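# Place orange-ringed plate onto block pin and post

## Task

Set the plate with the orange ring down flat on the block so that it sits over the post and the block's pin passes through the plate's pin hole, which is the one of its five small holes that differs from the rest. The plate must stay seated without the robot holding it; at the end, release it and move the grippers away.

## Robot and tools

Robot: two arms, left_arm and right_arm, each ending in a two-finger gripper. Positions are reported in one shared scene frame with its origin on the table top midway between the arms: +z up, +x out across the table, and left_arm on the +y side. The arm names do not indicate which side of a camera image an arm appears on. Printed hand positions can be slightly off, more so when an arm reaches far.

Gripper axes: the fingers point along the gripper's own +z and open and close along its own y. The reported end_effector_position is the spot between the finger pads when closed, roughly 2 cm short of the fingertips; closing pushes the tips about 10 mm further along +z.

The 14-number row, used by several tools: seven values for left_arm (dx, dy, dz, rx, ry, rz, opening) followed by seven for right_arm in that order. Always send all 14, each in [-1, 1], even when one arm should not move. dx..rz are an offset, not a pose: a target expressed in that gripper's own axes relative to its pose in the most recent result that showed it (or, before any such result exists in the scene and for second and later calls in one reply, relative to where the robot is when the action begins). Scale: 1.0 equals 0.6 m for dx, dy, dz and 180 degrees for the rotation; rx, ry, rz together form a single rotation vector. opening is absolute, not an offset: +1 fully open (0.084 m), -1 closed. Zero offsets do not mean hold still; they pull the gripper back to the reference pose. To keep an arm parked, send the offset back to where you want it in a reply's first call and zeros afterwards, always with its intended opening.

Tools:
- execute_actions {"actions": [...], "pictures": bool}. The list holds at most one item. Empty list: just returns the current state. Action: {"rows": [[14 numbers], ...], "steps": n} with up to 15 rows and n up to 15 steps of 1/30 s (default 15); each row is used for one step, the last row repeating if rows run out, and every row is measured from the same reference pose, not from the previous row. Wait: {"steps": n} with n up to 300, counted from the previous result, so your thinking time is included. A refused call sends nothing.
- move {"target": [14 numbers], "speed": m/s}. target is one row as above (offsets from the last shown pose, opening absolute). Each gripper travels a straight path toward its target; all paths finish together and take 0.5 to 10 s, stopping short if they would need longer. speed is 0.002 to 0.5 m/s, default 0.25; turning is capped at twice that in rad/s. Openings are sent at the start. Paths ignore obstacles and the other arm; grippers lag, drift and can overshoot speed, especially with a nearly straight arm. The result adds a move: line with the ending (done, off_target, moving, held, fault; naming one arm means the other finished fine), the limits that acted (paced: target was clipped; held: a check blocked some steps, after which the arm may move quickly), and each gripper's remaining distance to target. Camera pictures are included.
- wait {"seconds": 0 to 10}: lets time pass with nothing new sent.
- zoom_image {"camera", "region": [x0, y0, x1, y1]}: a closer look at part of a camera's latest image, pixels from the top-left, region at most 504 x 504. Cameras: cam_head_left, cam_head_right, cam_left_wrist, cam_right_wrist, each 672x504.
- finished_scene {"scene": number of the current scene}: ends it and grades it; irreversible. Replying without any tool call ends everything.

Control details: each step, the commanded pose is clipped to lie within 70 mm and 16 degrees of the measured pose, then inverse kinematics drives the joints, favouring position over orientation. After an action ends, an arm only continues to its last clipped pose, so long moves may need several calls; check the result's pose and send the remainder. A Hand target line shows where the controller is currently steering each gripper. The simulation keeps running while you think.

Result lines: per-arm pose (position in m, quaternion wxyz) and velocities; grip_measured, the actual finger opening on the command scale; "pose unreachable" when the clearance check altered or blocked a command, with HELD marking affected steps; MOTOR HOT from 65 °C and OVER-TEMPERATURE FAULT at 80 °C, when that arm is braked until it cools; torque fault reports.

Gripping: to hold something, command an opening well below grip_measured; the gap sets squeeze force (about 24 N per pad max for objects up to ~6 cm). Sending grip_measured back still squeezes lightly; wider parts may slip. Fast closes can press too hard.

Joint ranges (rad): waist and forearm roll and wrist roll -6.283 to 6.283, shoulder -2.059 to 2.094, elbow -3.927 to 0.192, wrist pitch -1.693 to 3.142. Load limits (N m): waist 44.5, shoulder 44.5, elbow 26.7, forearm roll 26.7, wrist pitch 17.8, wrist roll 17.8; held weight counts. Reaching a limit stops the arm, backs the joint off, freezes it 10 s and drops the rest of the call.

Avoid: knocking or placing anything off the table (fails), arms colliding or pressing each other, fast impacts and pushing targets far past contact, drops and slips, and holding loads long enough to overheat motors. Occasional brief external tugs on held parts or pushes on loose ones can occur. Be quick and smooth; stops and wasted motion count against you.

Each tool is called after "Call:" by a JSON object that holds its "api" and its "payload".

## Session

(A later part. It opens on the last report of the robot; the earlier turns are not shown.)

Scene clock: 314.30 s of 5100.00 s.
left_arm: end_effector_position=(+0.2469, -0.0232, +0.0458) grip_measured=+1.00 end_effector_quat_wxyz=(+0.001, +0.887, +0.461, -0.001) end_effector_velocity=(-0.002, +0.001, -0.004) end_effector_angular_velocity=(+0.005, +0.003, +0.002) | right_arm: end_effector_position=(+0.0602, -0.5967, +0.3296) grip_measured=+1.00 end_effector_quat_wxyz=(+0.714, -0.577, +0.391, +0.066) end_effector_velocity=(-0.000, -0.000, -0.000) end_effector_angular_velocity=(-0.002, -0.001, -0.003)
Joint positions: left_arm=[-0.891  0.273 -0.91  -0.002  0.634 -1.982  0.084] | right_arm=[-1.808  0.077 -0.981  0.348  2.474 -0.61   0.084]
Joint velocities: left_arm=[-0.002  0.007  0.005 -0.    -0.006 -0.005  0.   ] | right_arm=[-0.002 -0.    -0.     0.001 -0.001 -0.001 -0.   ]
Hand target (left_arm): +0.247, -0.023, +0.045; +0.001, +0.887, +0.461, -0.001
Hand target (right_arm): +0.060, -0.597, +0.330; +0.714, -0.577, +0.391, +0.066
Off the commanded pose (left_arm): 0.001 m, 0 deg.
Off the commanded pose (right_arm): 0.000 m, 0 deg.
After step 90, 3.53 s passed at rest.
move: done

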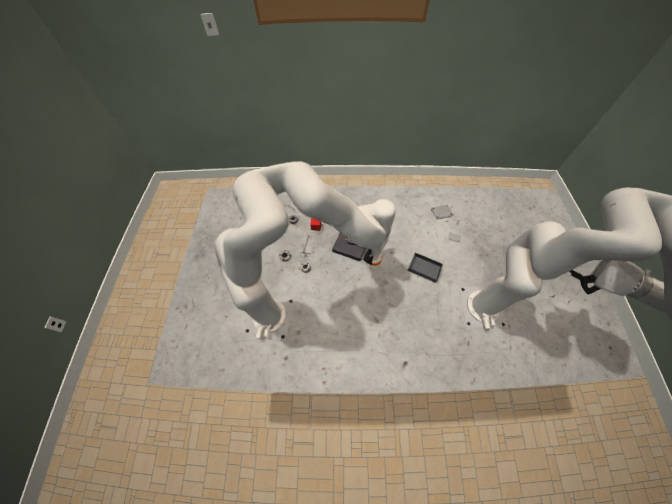

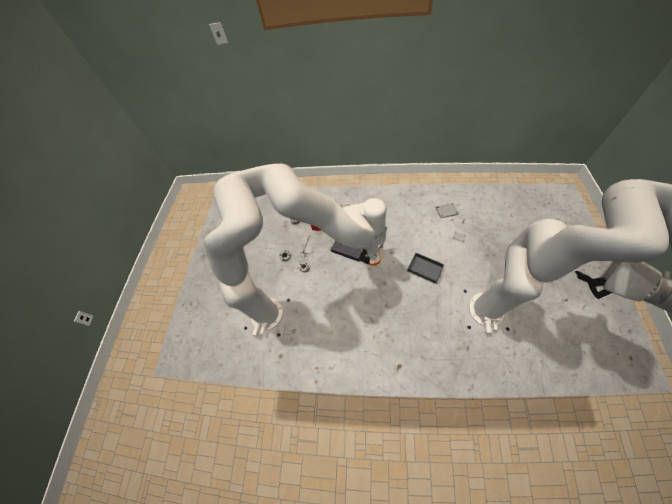

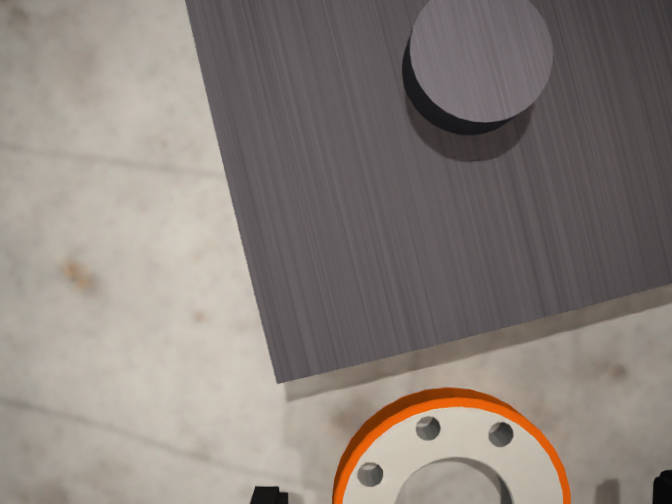

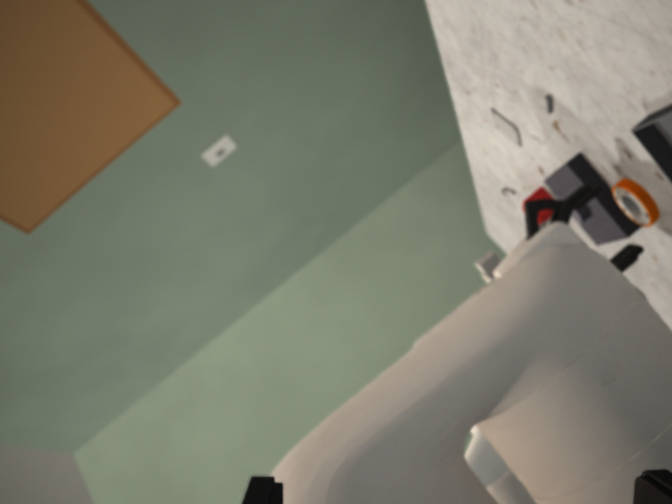

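Call:
{"api": "move", "payload": {"target": [0.0002,-0.0012,0.0397,0,0,0,1,0,0,0,0,0,0,1], "speed": 0.05}}

Call:
{"api": "wait", "payload": {"seconds": 0.4}}

Call:
{"api": "move", "payload": {"target": [0,0,0,0,0,0,-0.4,0,0,0,0,0,0,1], "speed": 0.02}}

Scene clock: 318.93 s of 5100.00 s.
left_arm: end_effector_position=(+0.2465, -0.0229, +0.0223) grip_measured=+1.00 end_effector_quat_wxyz=(+0.001, +0.887, +0.462, -0.001) end_effector_velocity=(+0.000, -0.000, -0.001) end_effector_angular_velocity=(-0.000, -0.001, -0.001) | right_arm: end_effector_position=(+0.0602, -0.5967, +0.3296) grip_measured=+1.00 end_effector_quat_wxyz=(+0.714, -0.577, +0.391, +0.066) end_effector_velocity=(-0.000, +0.000, -0.000) end_effector_angular_velocity=(+0.001, +0.003, +0.002)
Joint positions: left_arm=[-0.891  0.329 -0.903 -0.002  0.572 -1.982  0.084] | right_arm=[-1.808  0.077 -0.981  0.348  2.474 -0.61   0.084]
Joint velocities: left_arm=[ 0.     0.003 -0.     0.002 -0.004 -0.     0.   ] | right_arm=[ 0.     0.    -0.    -0.002  0.     0.002 -0.   ]
Hand target (left_arm): +0.246, -0.023, +0.022; +0.001, +0.887, +0.462, -0.001
Hand target (right_arm): +0.060, -0.597, +0.330; +0.714, -0.577, +0.391, +0.066
Off the commanded pose (left_arm): 0.000 m, 0 deg.
Off the commanded pose (right_arm): 0.000 m, 0 deg.
After step 90, 0.83 s passed at rest.
move: done

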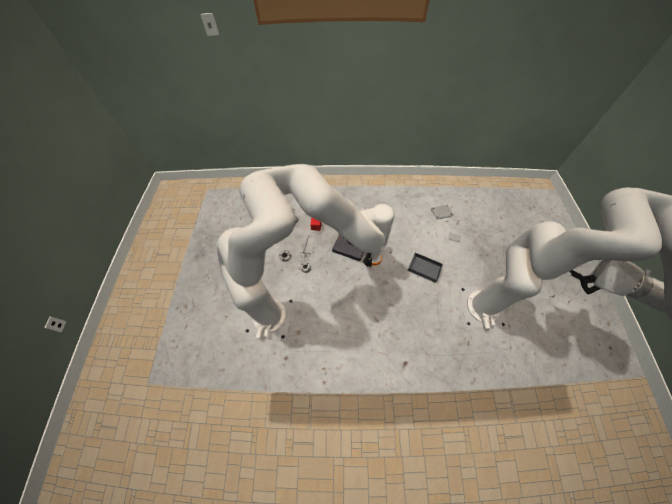

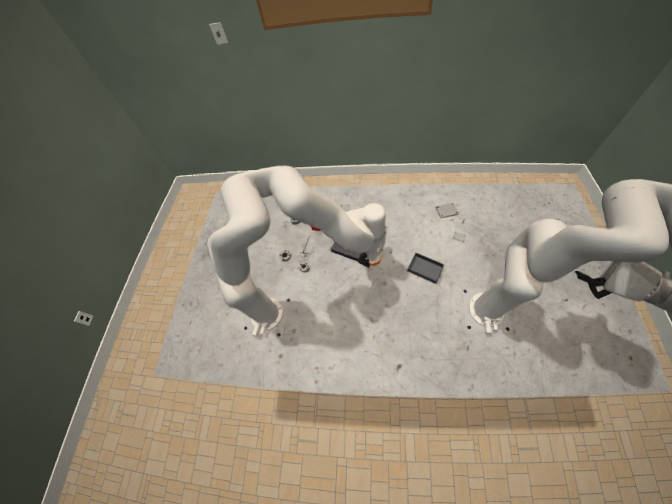

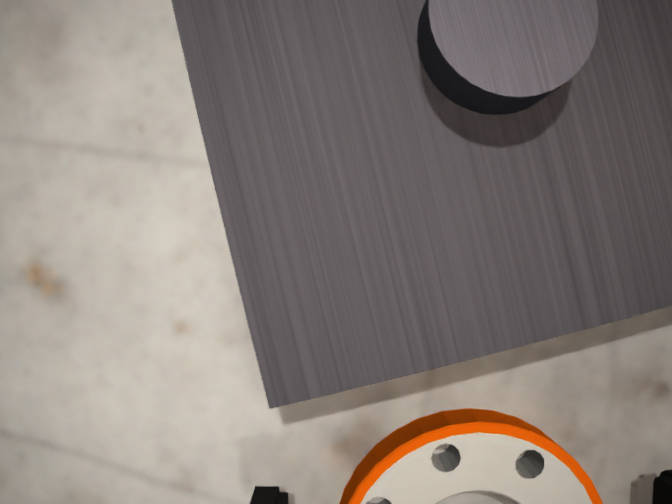

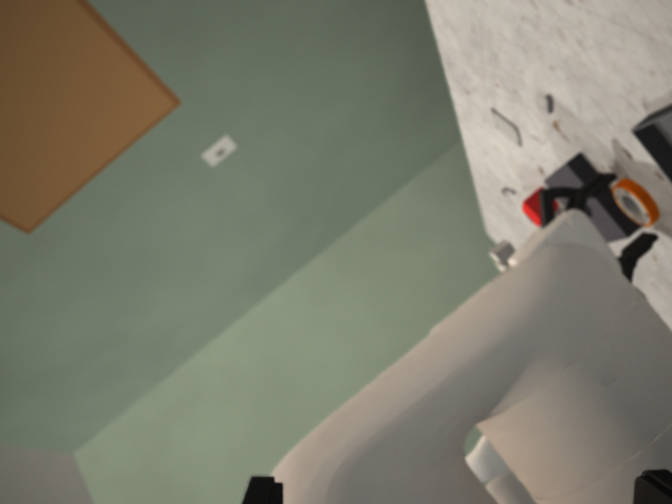

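Scene clock: 319.33 s of 5100.00 s.
left_arm: end_effector_position=(+0.2464, -0.0228, +0.0220) grip_measured=+1.00 end_effector_quat_wxyz=(+0.001, +0.887, +0.462, -0.001) end_effector_velocity=(-0.000, +0.000, -0.000) end_effector_angular_velocity=(+0.001, +0.001, +0.000) | right_arm: end_effector_position=(+0.0602, -0.5967, +0.3296) grip_measured=+1.00 end_effector_quat_wxyz=(+0.714, -0.577, +0.391, +0.066) end_effector_velocity=(-0.000, +0.000, -0.000) end_effector_angular_velocity=(-0.000, +0.001, +0.002)
Joint positions: left_arm=[-0.891  0.329 -0.903 -0.002  0.571 -1.982  0.084] | right_arm=[-1.808  0.077 -0.981  0.348  2.474 -0.61   0.084]
Joint velocities: left_arm=[ 0.     0.     0.    -0.     0.001  0.    -0.   ] | right_arm=[ 0.001 -0.    -0.    -0.001 -0.    -0.     0.   ]
Hand target (left_arm): +0.246, -0.023, +0.022; +0.001, +0.887, +0.462, -0.001
Hand target (right_arm): +0.060, -0.597, +0.330; +0.714, -0.577, +0.391, +0.066
Off the commanded pose (left_arm): 0.000 m, 0 deg.
Off the commanded pose (right_arm): 0.000 m, 0 deg.
Steps of this call (steps 1 to 12: nothing new was sent). Readings (end_effector_position):
1: left_arm (+0.2464, -0.0229, +0.0222) | right_arm (+0.0602, -0.5967, +0.3296)
2: left_arm (+0.2464, -0.0229, +0.0222) | right_arm (+0.0602, -0.5967, +0.3296)
4: left_arm (+0.2464, -0.0228, +0.0221) | right_arm (+0.0602, -0.5967, +0.3296)
8: left_arm (+0.2464, -0.0228, +0.0220) | right_arm (+0.0602, -0.5967, +0.3296)
12: the state above

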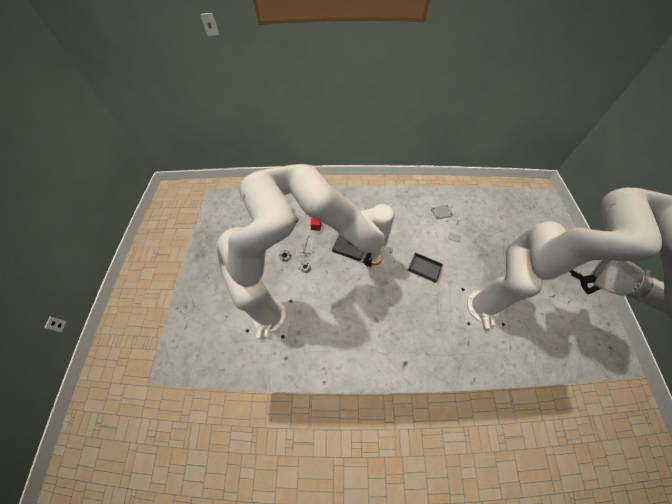

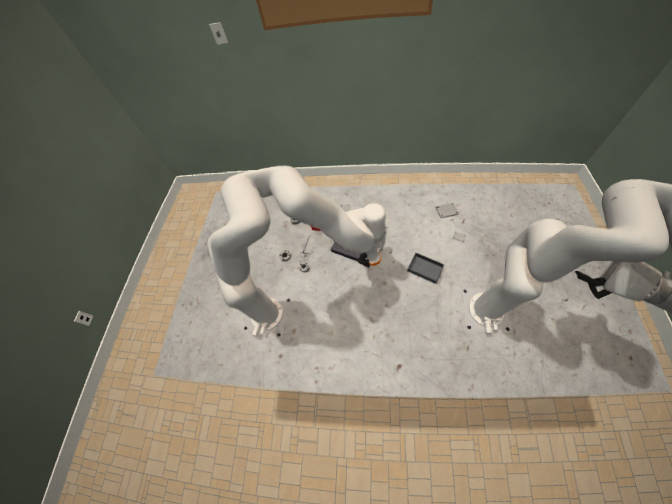

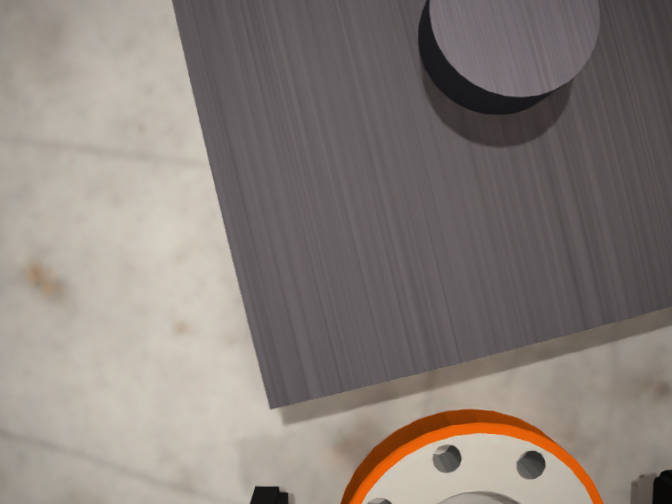

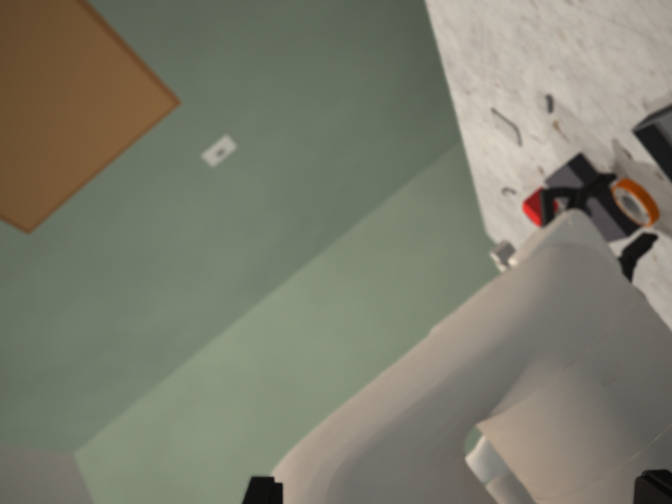

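Scene clock: 319.83 s of 5100.00 s.
left_arm: end_effector_position=(+0.2465, -0.0229, +0.0221) grip_measured=+0.45 end_effector_quat_wxyz=(+0.001, +0.887, +0.462, -0.001) end_effector_velocity=(-0.001, +0.000, -0.000) end_effector_angular_velocity=(+0.000, +0.001, -0.000) | right_arm: end_effector_position=(+0.0602, -0.5967, +0.3296) grip_measured=+1.00 end_effector_quat_wxyz=(+0.714, -0.577, +0.391, +0.066) end_effector_velocity=(+0.000, -0.000, +0.000) end_effector_angular_velocity=(-0.000, -0.001, -0.002)
Joint positions: left_arm=[-0.891  0.329 -0.903 -0.002  0.571 -1.982  0.063] | right_arm=[-1.808  0.077 -0.981  0.348  2.474 -0.61   0.084]
Joint velocities: left_arm=[-0.001 -0.     0.001 -0.001 -0.     0.     0.   ] | right_arm=[-0.     0.    -0.     0.003 -0.     0.001  0.   ]
Hand target (left_arm): +0.246, -0.023, +0.022; +0.001, +0.887, +0.462, -0.001
Hand target (right_arm): +0.060, -0.597, +0.330; +0.714, -0.577, +0.391, +0.066
Off the commanded pose (left_arm): 0.000 m, 0 deg.
Off the commanded pose (right_arm): 0.000 m, 0 deg.
move: done

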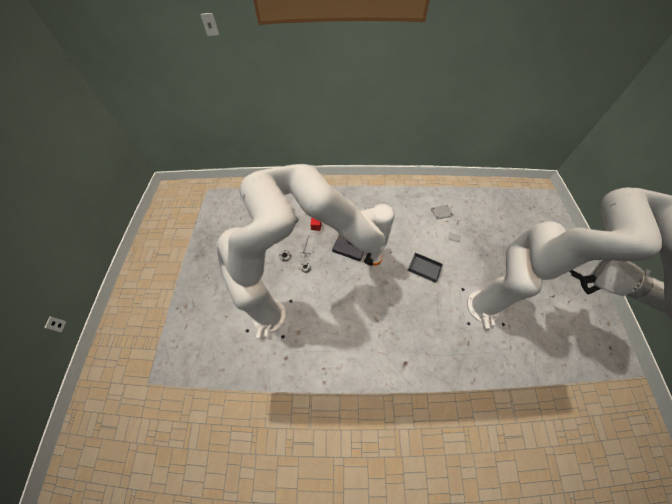

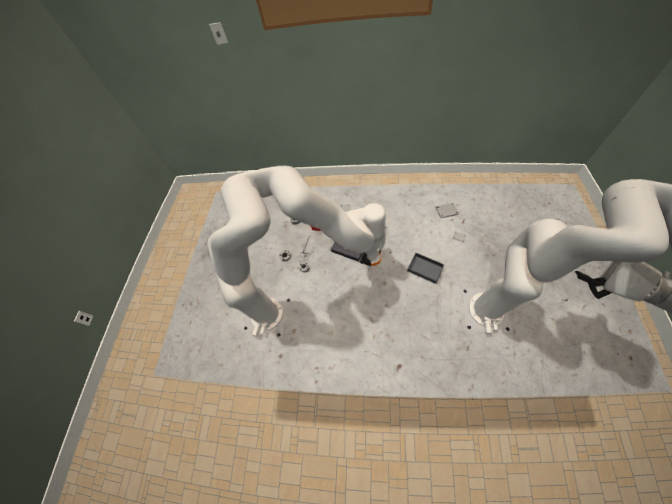

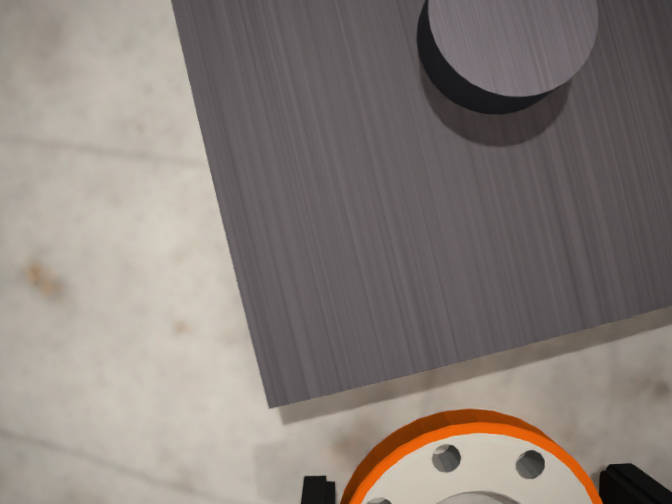

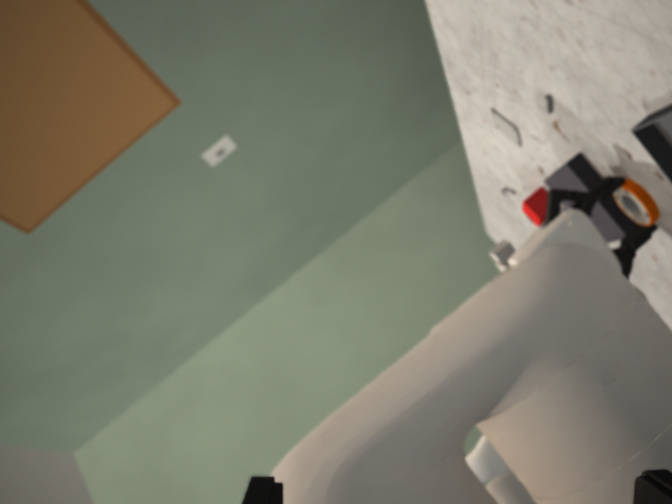

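Call:
{"api": "execute_actions", "payload": {"actions": []}}

Scene clock: 328.77 s of 5100.00 s.
left_arm: end_effector_position=(+0.2464, -0.0228, +0.0220) grip_measured=+0.45 end_effector_quat_wxyz=(+0.001, +0.887, +0.462, -0.001) end_effector_velocity=(-0.001, -0.000, -0.001) end_effector_angular_velocity=(+0.001, +0.001, -0.002) | right_arm: end_effector_position=(+0.0602, -0.5967, +0.3296) grip_measured=+1.00 end_effector_quat_wxyz=(+0.714, -0.577, +0.391, +0.066) end_effector_velocity=(+0.000, -0.000, -0.000) end_effector_angular_velocity=(+0.000, +0.000, -0.001)
Joint positions: left_arm=[-0.891  0.329 -0.903 -0.002  0.571 -1.982  0.063] | right_arm=[-1.808  0.077 -0.981  0.348  2.474 -0.61   0.084]
Joint velocities: left_arm=[-0.002  0.001  0.    -0.    -0.     0.001 -0.   ] | right_arm=[-0.     0.     0.     0.001 -0.     0.001 -0.   ]
Hand target (left_arm): +0.246, -0.023, +0.022; +0.001, +0.887, +0.462, -0.001
Hand target (right_arm): +0.060, -0.597, +0.330; +0.714, -0.577, +0.391, +0.066
Off the commanded pose (left_arm): 0.000 m, 0 deg.
Off the commanded pose (right_arm): 0.000 m, 0 deg.
Steps of this call (steps 1 to 90: nothing new was sent; then 5.93 s passed at rest). Readings (end_effector_position):
1: left_arm (+0.2465, -0.0229, +0.0221) | right_arm (+0.0602, -0.5967, +0.3296)
2: left_arm (+0.2465, -0.0229, +0.0221) | right_arm (+0.0602, -0.5967, +0.3296)
4: left_arm (+0.2465, -0.0229, +0.0221) | right_arm (+0.0602, -0.5967, +0.3296)
8: left_arm (+0.2464, -0.0229, +0.0221) | right_arm (+0.0602, -0.5967, +0.3296)
90: the state above

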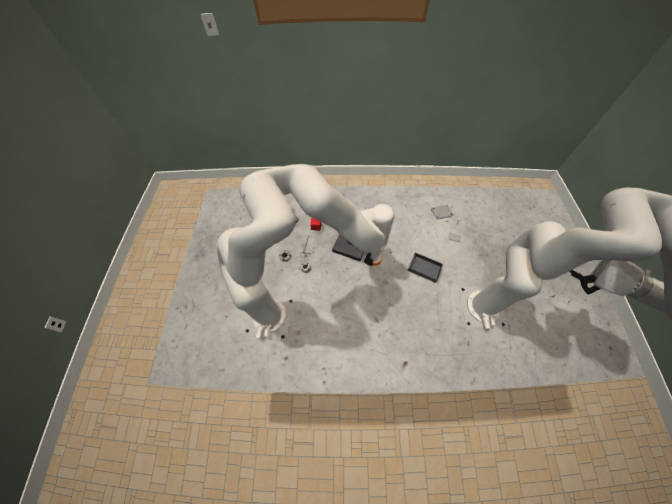

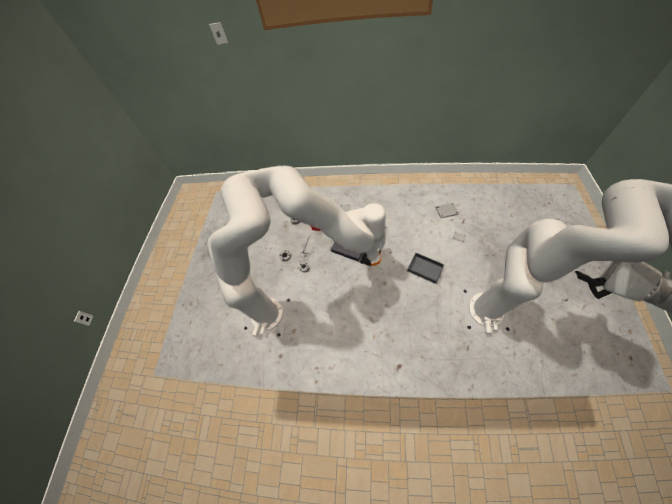

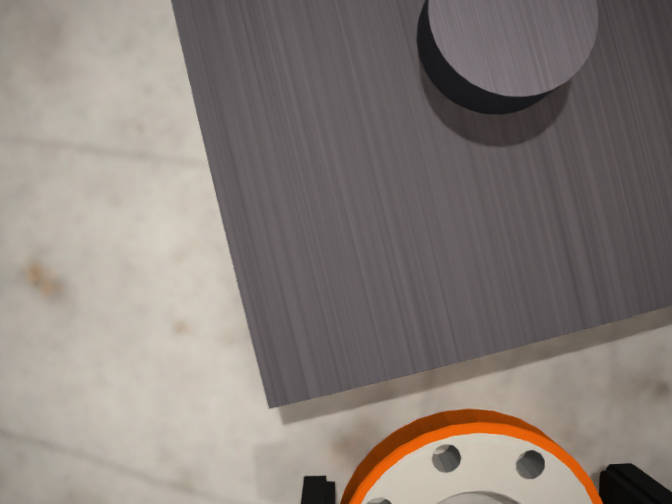

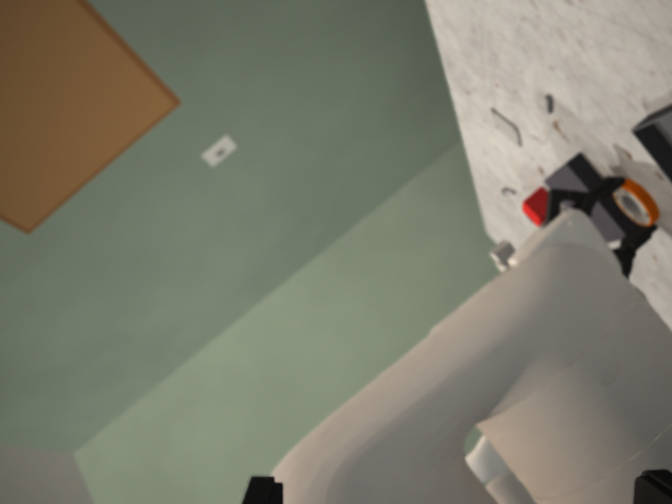

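Call:
{"api": "move", "payload": {"target": [0,0,-0.11,0,0,0,-0.4,0,0,0,0,0,0,1], "speed": 0.08}}

Scene clock: 330.90 s of 5100.00 s.
left_arm: end_effector_position=(+0.2462, -0.0223, +0.0873) grip_measured=+0.45 end_effector_quat_wxyz=(+0.001, +0.887, +0.461, -0.001) end_effector_velocity=(-0.000, +0.000, +0.002) end_effector_angular_velocity=(+0.002, +0.001, +0.000) | right_arm: end_effector_position=(+0.0602, -0.5967, +0.3296) grip_measured=+1.00 end_effector_quat_wxyz=(+0.714, -0.577, +0.391, +0.066) end_effector_velocity=(+0.000, -0.000, -0.000) end_effector_angular_velocity=(-0.000, +0.000, +0.001)
Joint positions: left_arm=[-0.891  0.18  -0.928 -0.002  0.746 -1.982  0.063] | right_arm=[-1.808  0.077 -0.981  0.348  2.474 -0.61   0.084]
Joint velocities: left_arm=[ 0.    -0.004 -0.001  0.     0.008 -0.     0.   ] | right_arm=[ 0.001 -0.     0.     0.    -0.     0.    -0.   ]
Hand target (left_arm): +0.246, -0.023, +0.088; +0.001, +0.887, +0.461, -0.001
Hand target (right_arm): +0.060, -0.597, +0.330; +0.714, -0.577, +0.391, +0.066
Off the commanded pose (left_arm): 0.001 m, 0 deg.
Off the commanded pose (right_arm): 0.000 m, 0 deg.
move: done

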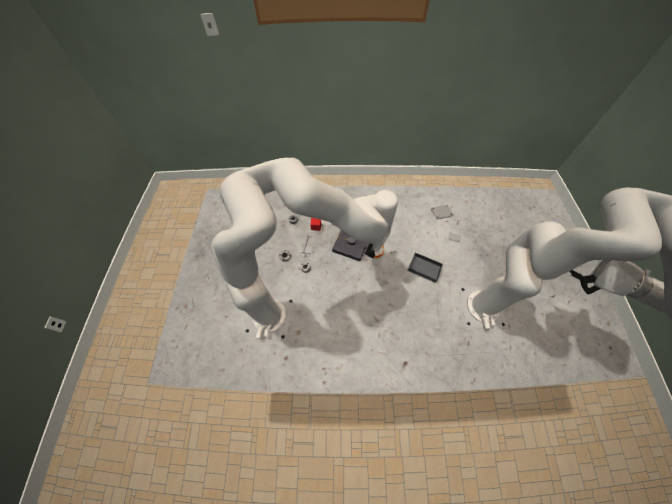

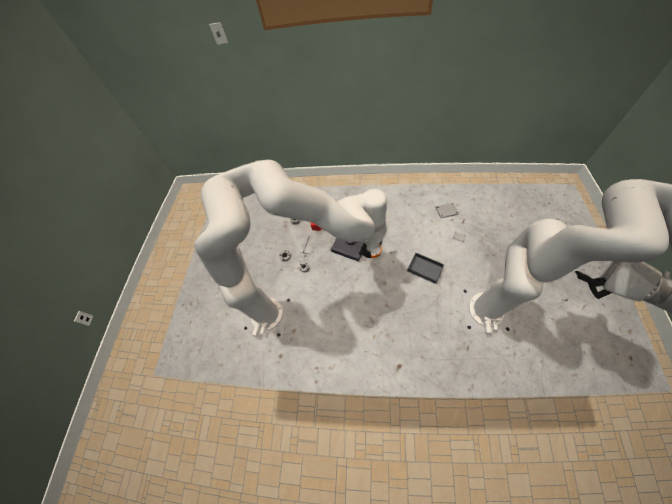

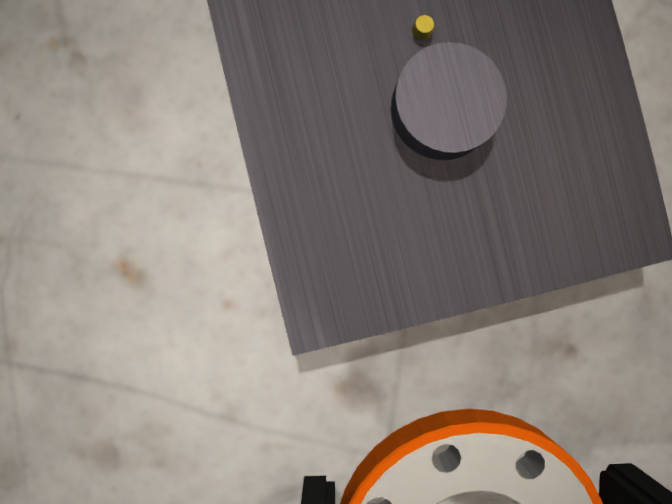

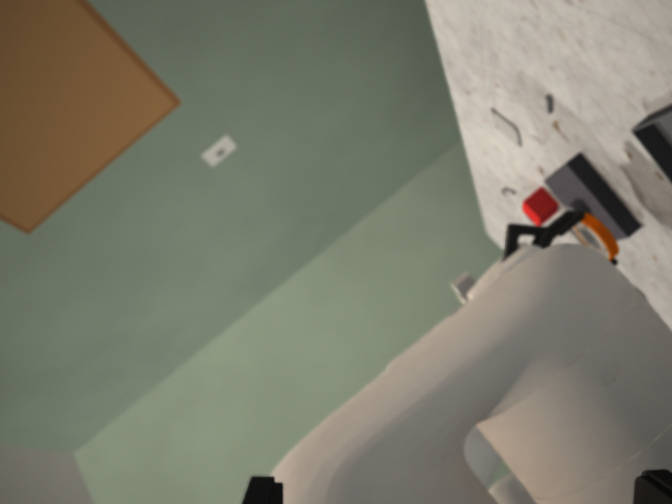

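Call:
{"api": "move", "payload": {"target": [0.18912,0.00222,0.012,0,0,0.0165,-0.4,0,0,0,0,0,0,1], "speed": 0.08}}

Scene clock: 334.87 s of 5100.00 s.
left_arm: end_effector_position=(+0.3119, +0.0696, +0.0799) grip_measured=+0.45 end_effector_quat_wxyz=(+0.001, +0.899, +0.438, -0.001) end_effector_velocity=(+0.001, +0.001, +0.000) end_effector_angular_velocity=(-0.000, +0.000, -0.002) | right_arm: end_effector_position=(+0.0602, -0.5967, +0.3296) grip_measured=+1.00 end_effector_quat_wxyz=(+0.714, -0.577, +0.391, +0.066) end_effector_velocity=(+0.000, +0.000, +0.000) end_effector_angular_velocity=(+0.001, -0.001, +0.001)
Joint positions: left_arm=[-0.651  0.103 -0.798 -0.003  0.694 -1.69   0.063] | right_arm=[-1.808  0.077 -0.981  0.348  2.474 -0.61   0.084]
Joint velocities: left_arm=[ 0.003  0.    -0.001 -0.001  0.     0.006  0.   ] | right_arm=[ 0.001 -0.     0.     0.     0.001 -0.     0.   ]
Hand target (left_arm): +0.312, +0.070, +0.080; +0.001, +0.899, +0.438, -0.001
Hand target (right_arm): +0.060, -0.597, +0.330; +0.714, -0.577, +0.391, +0.066
Off the commanded pose (left_arm): 0.001 m, 0 deg.
Off the commanded pose (right_arm): 0.000 m, 0 deg.
move: done

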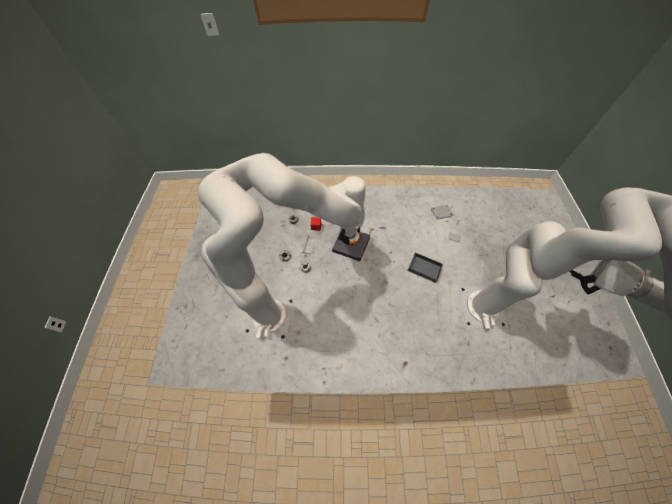

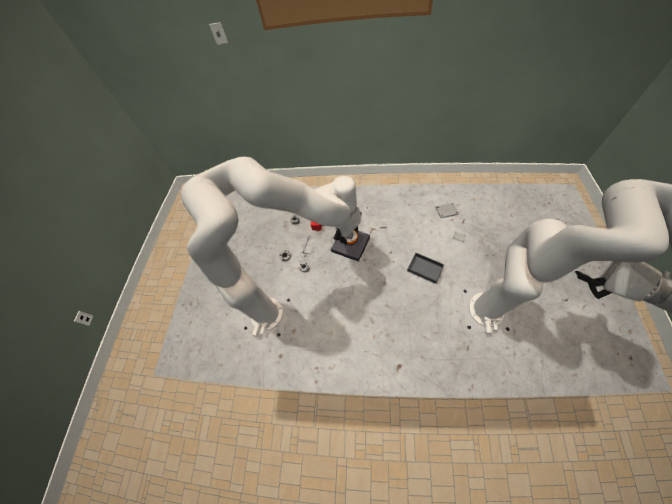

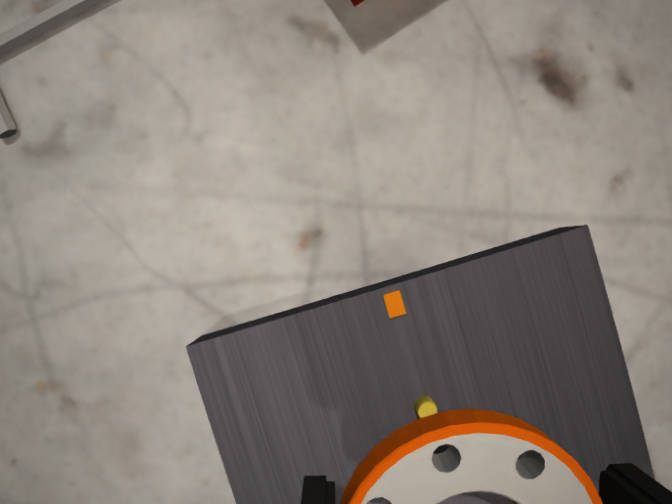

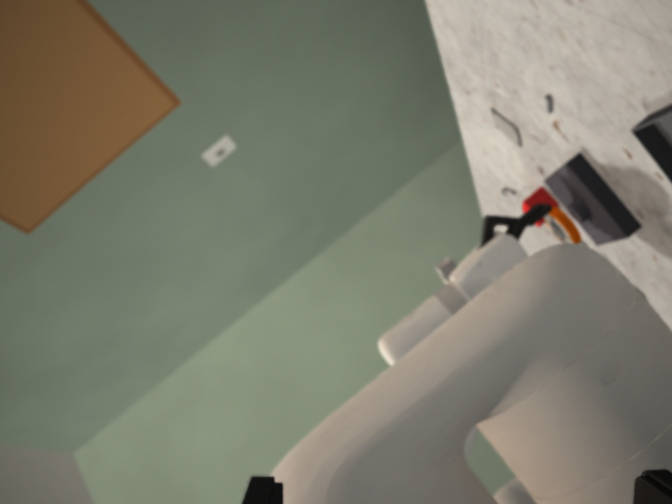

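Call:
{"api": "move", "payload": {"target": [0.00088,0.00058,0.0165,0,0,0,-0.4,0,0,0,0,0,0,1], "speed": 0.02}}

Call:
{"api": "zoom_image", "payload": {"camera": "cam_left_wrist", "region": [340, 340, 672, 504]}}

Scene clock: 342.63 s of 5100.00 s.
left_arm: end_effector_position=(+0.3125, +0.0698, +0.0702) grip_measured=+0.45 end_effector_quat_wxyz=(+0.001, +0.899, +0.438, -0.001) end_effector_velocity=(+0.001, -0.001, -0.000) end_effector_angular_velocity=(-0.002, -0.003, -0.002) | right_arm: end_effector_position=(+0.0602, -0.5967, +0.3296) grip_measured=+1.00 end_effector_quat_wxyz=(+0.714, -0.577, +0.391, +0.066) end_effector_velocity=(-0.001, +0.000, +0.000) end_effector_angular_velocity=(+0.001, +0.002, -0.000)
Joint positions: left_arm=[-0.65   0.126 -0.793 -0.003  0.666 -1.688  0.063] | right_arm=[-1.808  0.077 -0.981  0.348  2.474 -0.61   0.084]
Joint velocities: left_arm=[ 0.     0.003 -0.001  0.001 -0.005  0.001 -0.   ] | right_arm=[-0.002 -0.    -0.    -0.002  0.001  0.     0.   ]
Hand target (left_arm): +0.312, +0.070, +0.070; +0.001, +0.899, +0.438, -0.001
Hand target (right_arm): +0.060, -0.597, +0.330; +0.714, -0.577, +0.391, +0.066
Off the commanded pose (left_arm): 0.000 m, 0 deg.
Off the commanded pose (right_arm): 0.000 m, 0 deg.
After step 90, 4.00 s passed at rest.
move: done

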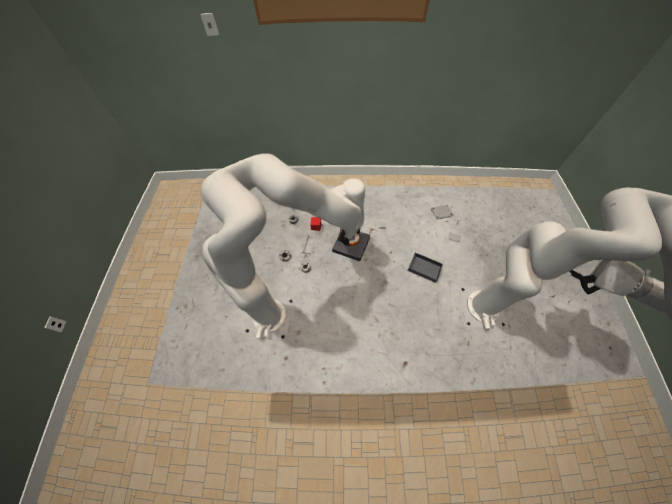

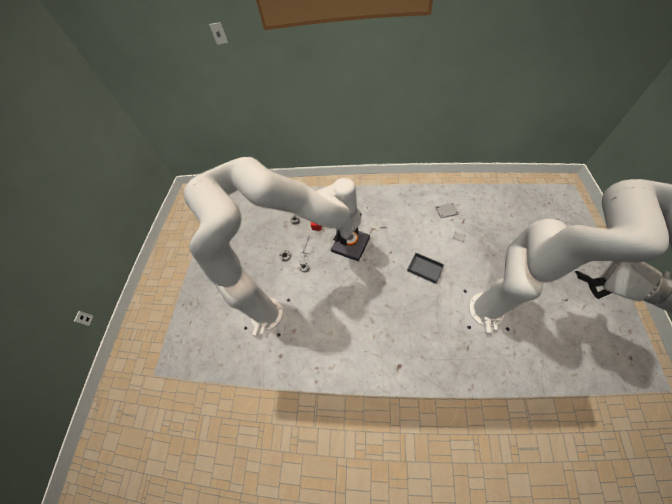

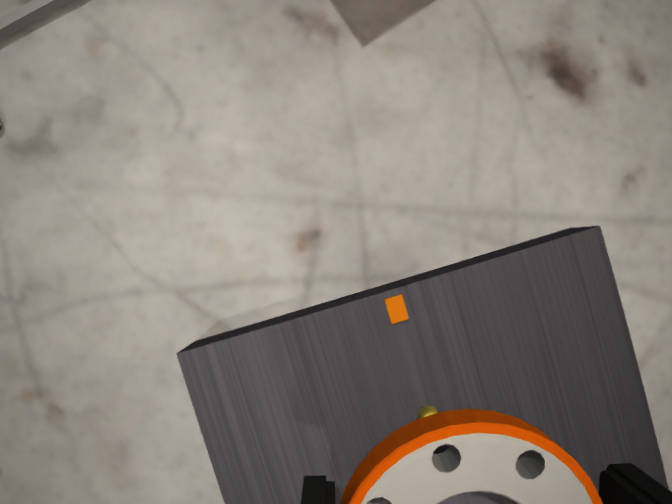

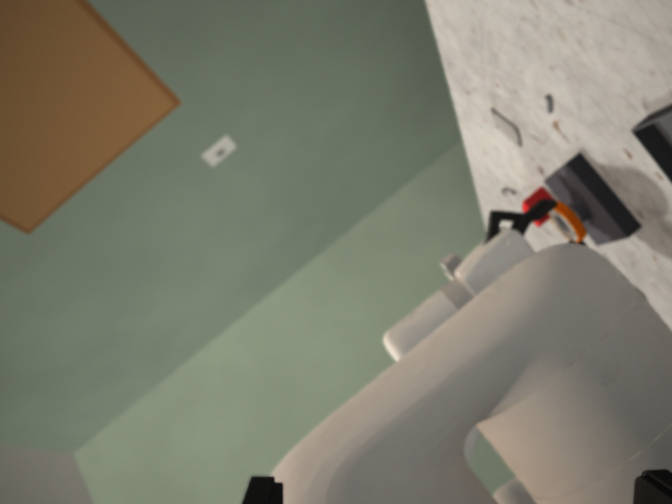

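Region (340, 340, 672, 504) of cam_left_wrist's 672x504 image, scaled by 1.518, with more detail than that image has; it fills the top 249 rows of this view, and the rest is white.

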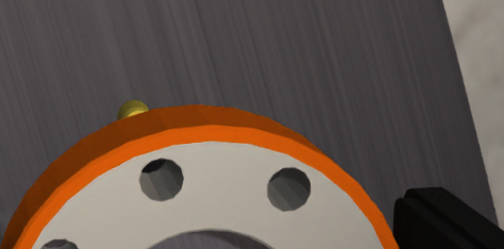

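Descend slowly 12 mm.

Call:
{"api": "move", "payload": {"target": [0,0,0.02,0,0,0,-0.4,0,0,0,0,0,0,1], "speed": 0.008}}

Scene clock: 345.20 s of 5100.00 s.
left_arm: end_effector_position=(+0.3131, +0.0691, +0.0589) grip_measured=+0.45 end_effector_quat_wxyz=(+0.002, +0.899, +0.438, -0.000) end_effector_velocity=(-0.000, +0.001, -0.001) end_effector_angular_velocity=(+0.000, +0.002, +0.002) | right_arm: end_effector_position=(+0.0602, -0.5967, +0.3296) grip_measured=+1.00 end_effector_quat_wxyz=(+0.714, -0.577, +0.391, +0.066) end_effector_velocity=(+0.000, +0.000, +0.000) end_effector_angular_velocity=(+0.000, +0.000, +0.000)
Joint positions: left_arm=[-0.65   0.154 -0.789 -0.003  0.631 -1.688  0.063] | right_arm=[-1.808  0.077 -0.981  0.348  2.474 -0.61   0.084]
Joint velocities: left_arm=[ 0.001  0.001  0.002 -0.002 -0.001  0.     0.   ] | right_arm=[ 0.  0.  0.  0. -0.  0.  0.]
Hand target (left_arm): +0.312, +0.070, +0.058; +0.001, +0.899, +0.438, -0.001
Hand target (right_arm): +0.060, -0.597, +0.330; +0.714, -0.577, +0.391, +0.066
Off the commanded pose (left_arm): 0.001 m, 0 deg.
Off the commanded pose (right_arm): 0.000 m, 0 deg.
move: done

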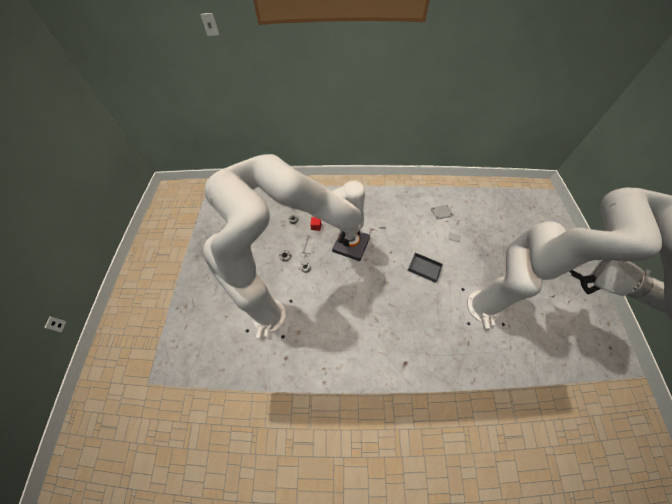

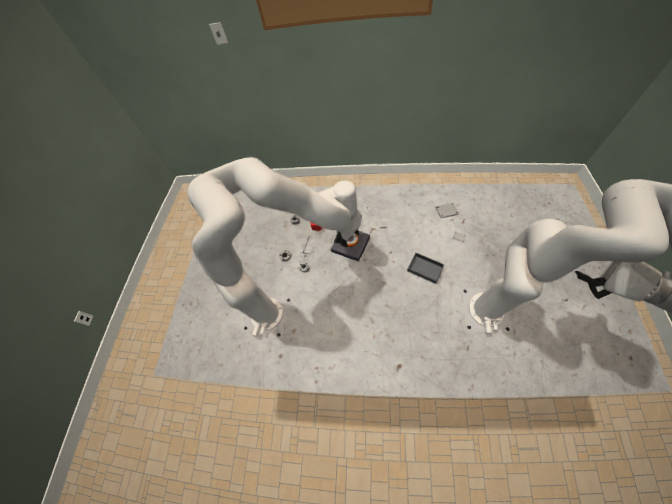

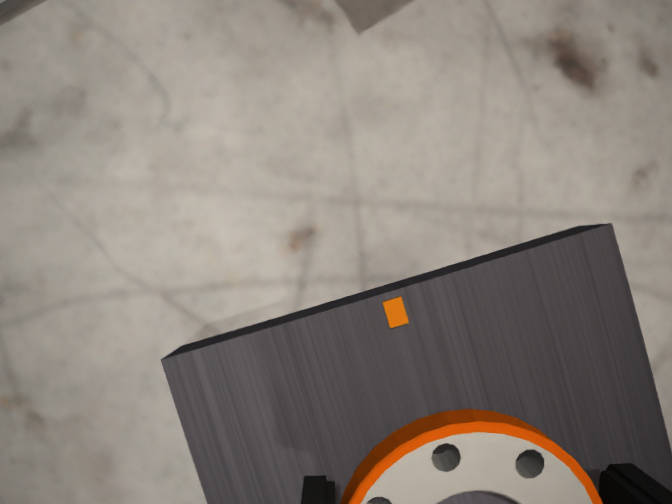

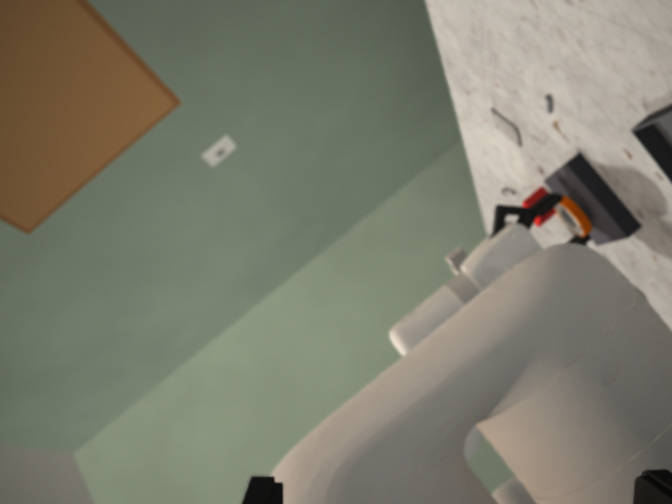

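Call:
{"api": "execute_actions", "payload": {"actions": [{"steps": 20}], "pictures": true}}

Call:
{"api": "zoom_image", "payload": {"camera": "cam_left_wrist", "region": [340, 340, 672, 504]}}

Scene clock: 348.77 s of 5100.00 s.
left_arm: end_effector_position=(+0.3119, +0.0704, +0.0575) grip_measured=+0.45 end_effector_quat_wxyz=(-0.000, +0.899, +0.438, -0.001) end_effector_velocity=(+0.001, -0.000, +0.001) end_effector_angular_velocity=(-0.002, -0.001, +0.001) | right_arm: end_effector_position=(+0.0602, -0.5967, +0.3296) grip_measured=+1.00 end_effector_quat_wxyz=(+0.714, -0.577, +0.391, +0.066) end_effector_velocity=(-0.000, +0.000, +0.000) end_effector_angular_velocity=(+0.001, +0.001, +0.000)
Joint positions: left_arm=[-0.65   0.155 -0.786 -0.003  0.632 -1.688  0.063] | right_arm=[-1.808  0.077 -0.981  0.348  2.474 -0.61   0.084]
Joint velocities: left_arm=[ 0.    -0.001 -0.001 -0.001 -0.001  0.    -0.   ] | right_arm=[-0.001  0.    -0.    -0.001  0.001  0.     0.   ]
Hand target (left_arm): +0.312, +0.070, +0.058; +0.001, +0.899, +0.438, -0.001
Hand target (right_arm): +0.060, -0.597, +0.330; +0.714, -0.577, +0.391, +0.066
Off the commanded pose (left_arm): 0.001 m, 0 deg.
Off the commanded pose (right_arm): 0.000 m, 0 deg.
Steps of this call (steps 1 to 107: nothing new was sent). Readings (end_effector_position):
1: left_arm (+0.3130, +0.0691, +0.0589) | right_arm (+0.0602, -0.5967, +0.3296)
2: left_arm (+0.3130, +0.0691, +0.0589) | right_arm (+0.0602, -0.5967, +0.3296)
4: left_arm (+0.3130, +0.0692, +0.0588) | right_arm (+0.0602, -0.5967, +0.3296)
8: left_arm (+0.3130, +0.0692, +0.0588) | right_arm (+0.0602, -0.5967, +0.3296)
107: the state above

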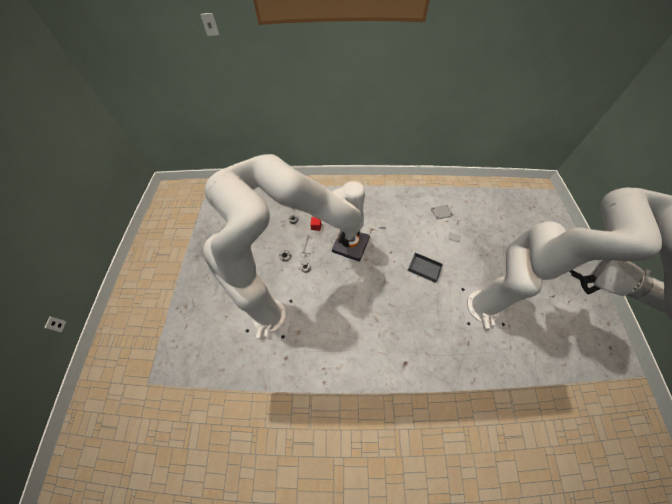

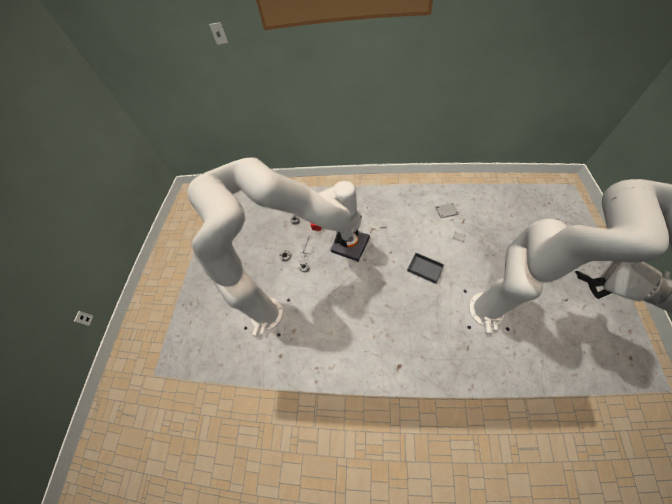

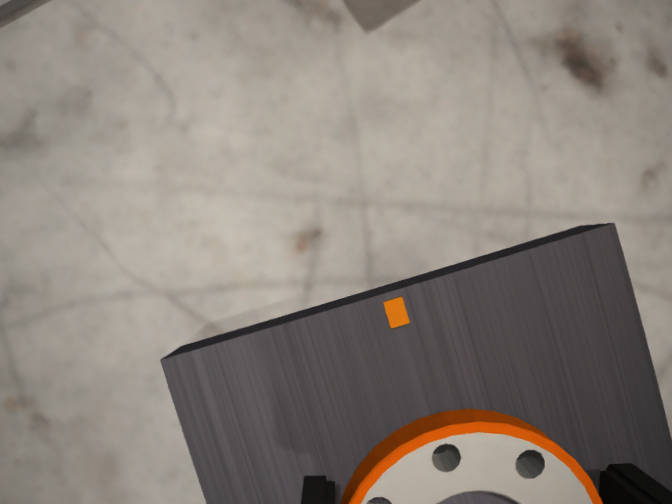

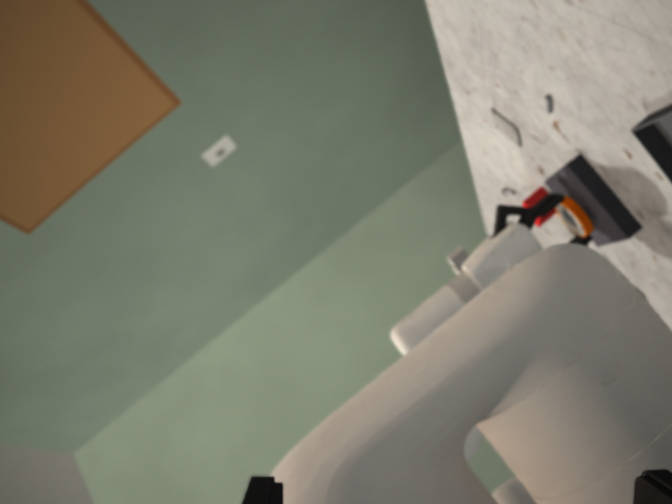

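Region (340, 340, 672, 504) of cam_left_wrist's 672x504 image, scaled by 1.518, with more detail than that image has; it fills the top 249 rows of this view, and the rest is white.

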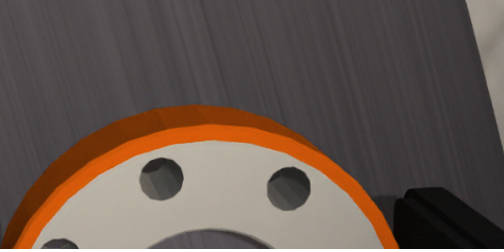

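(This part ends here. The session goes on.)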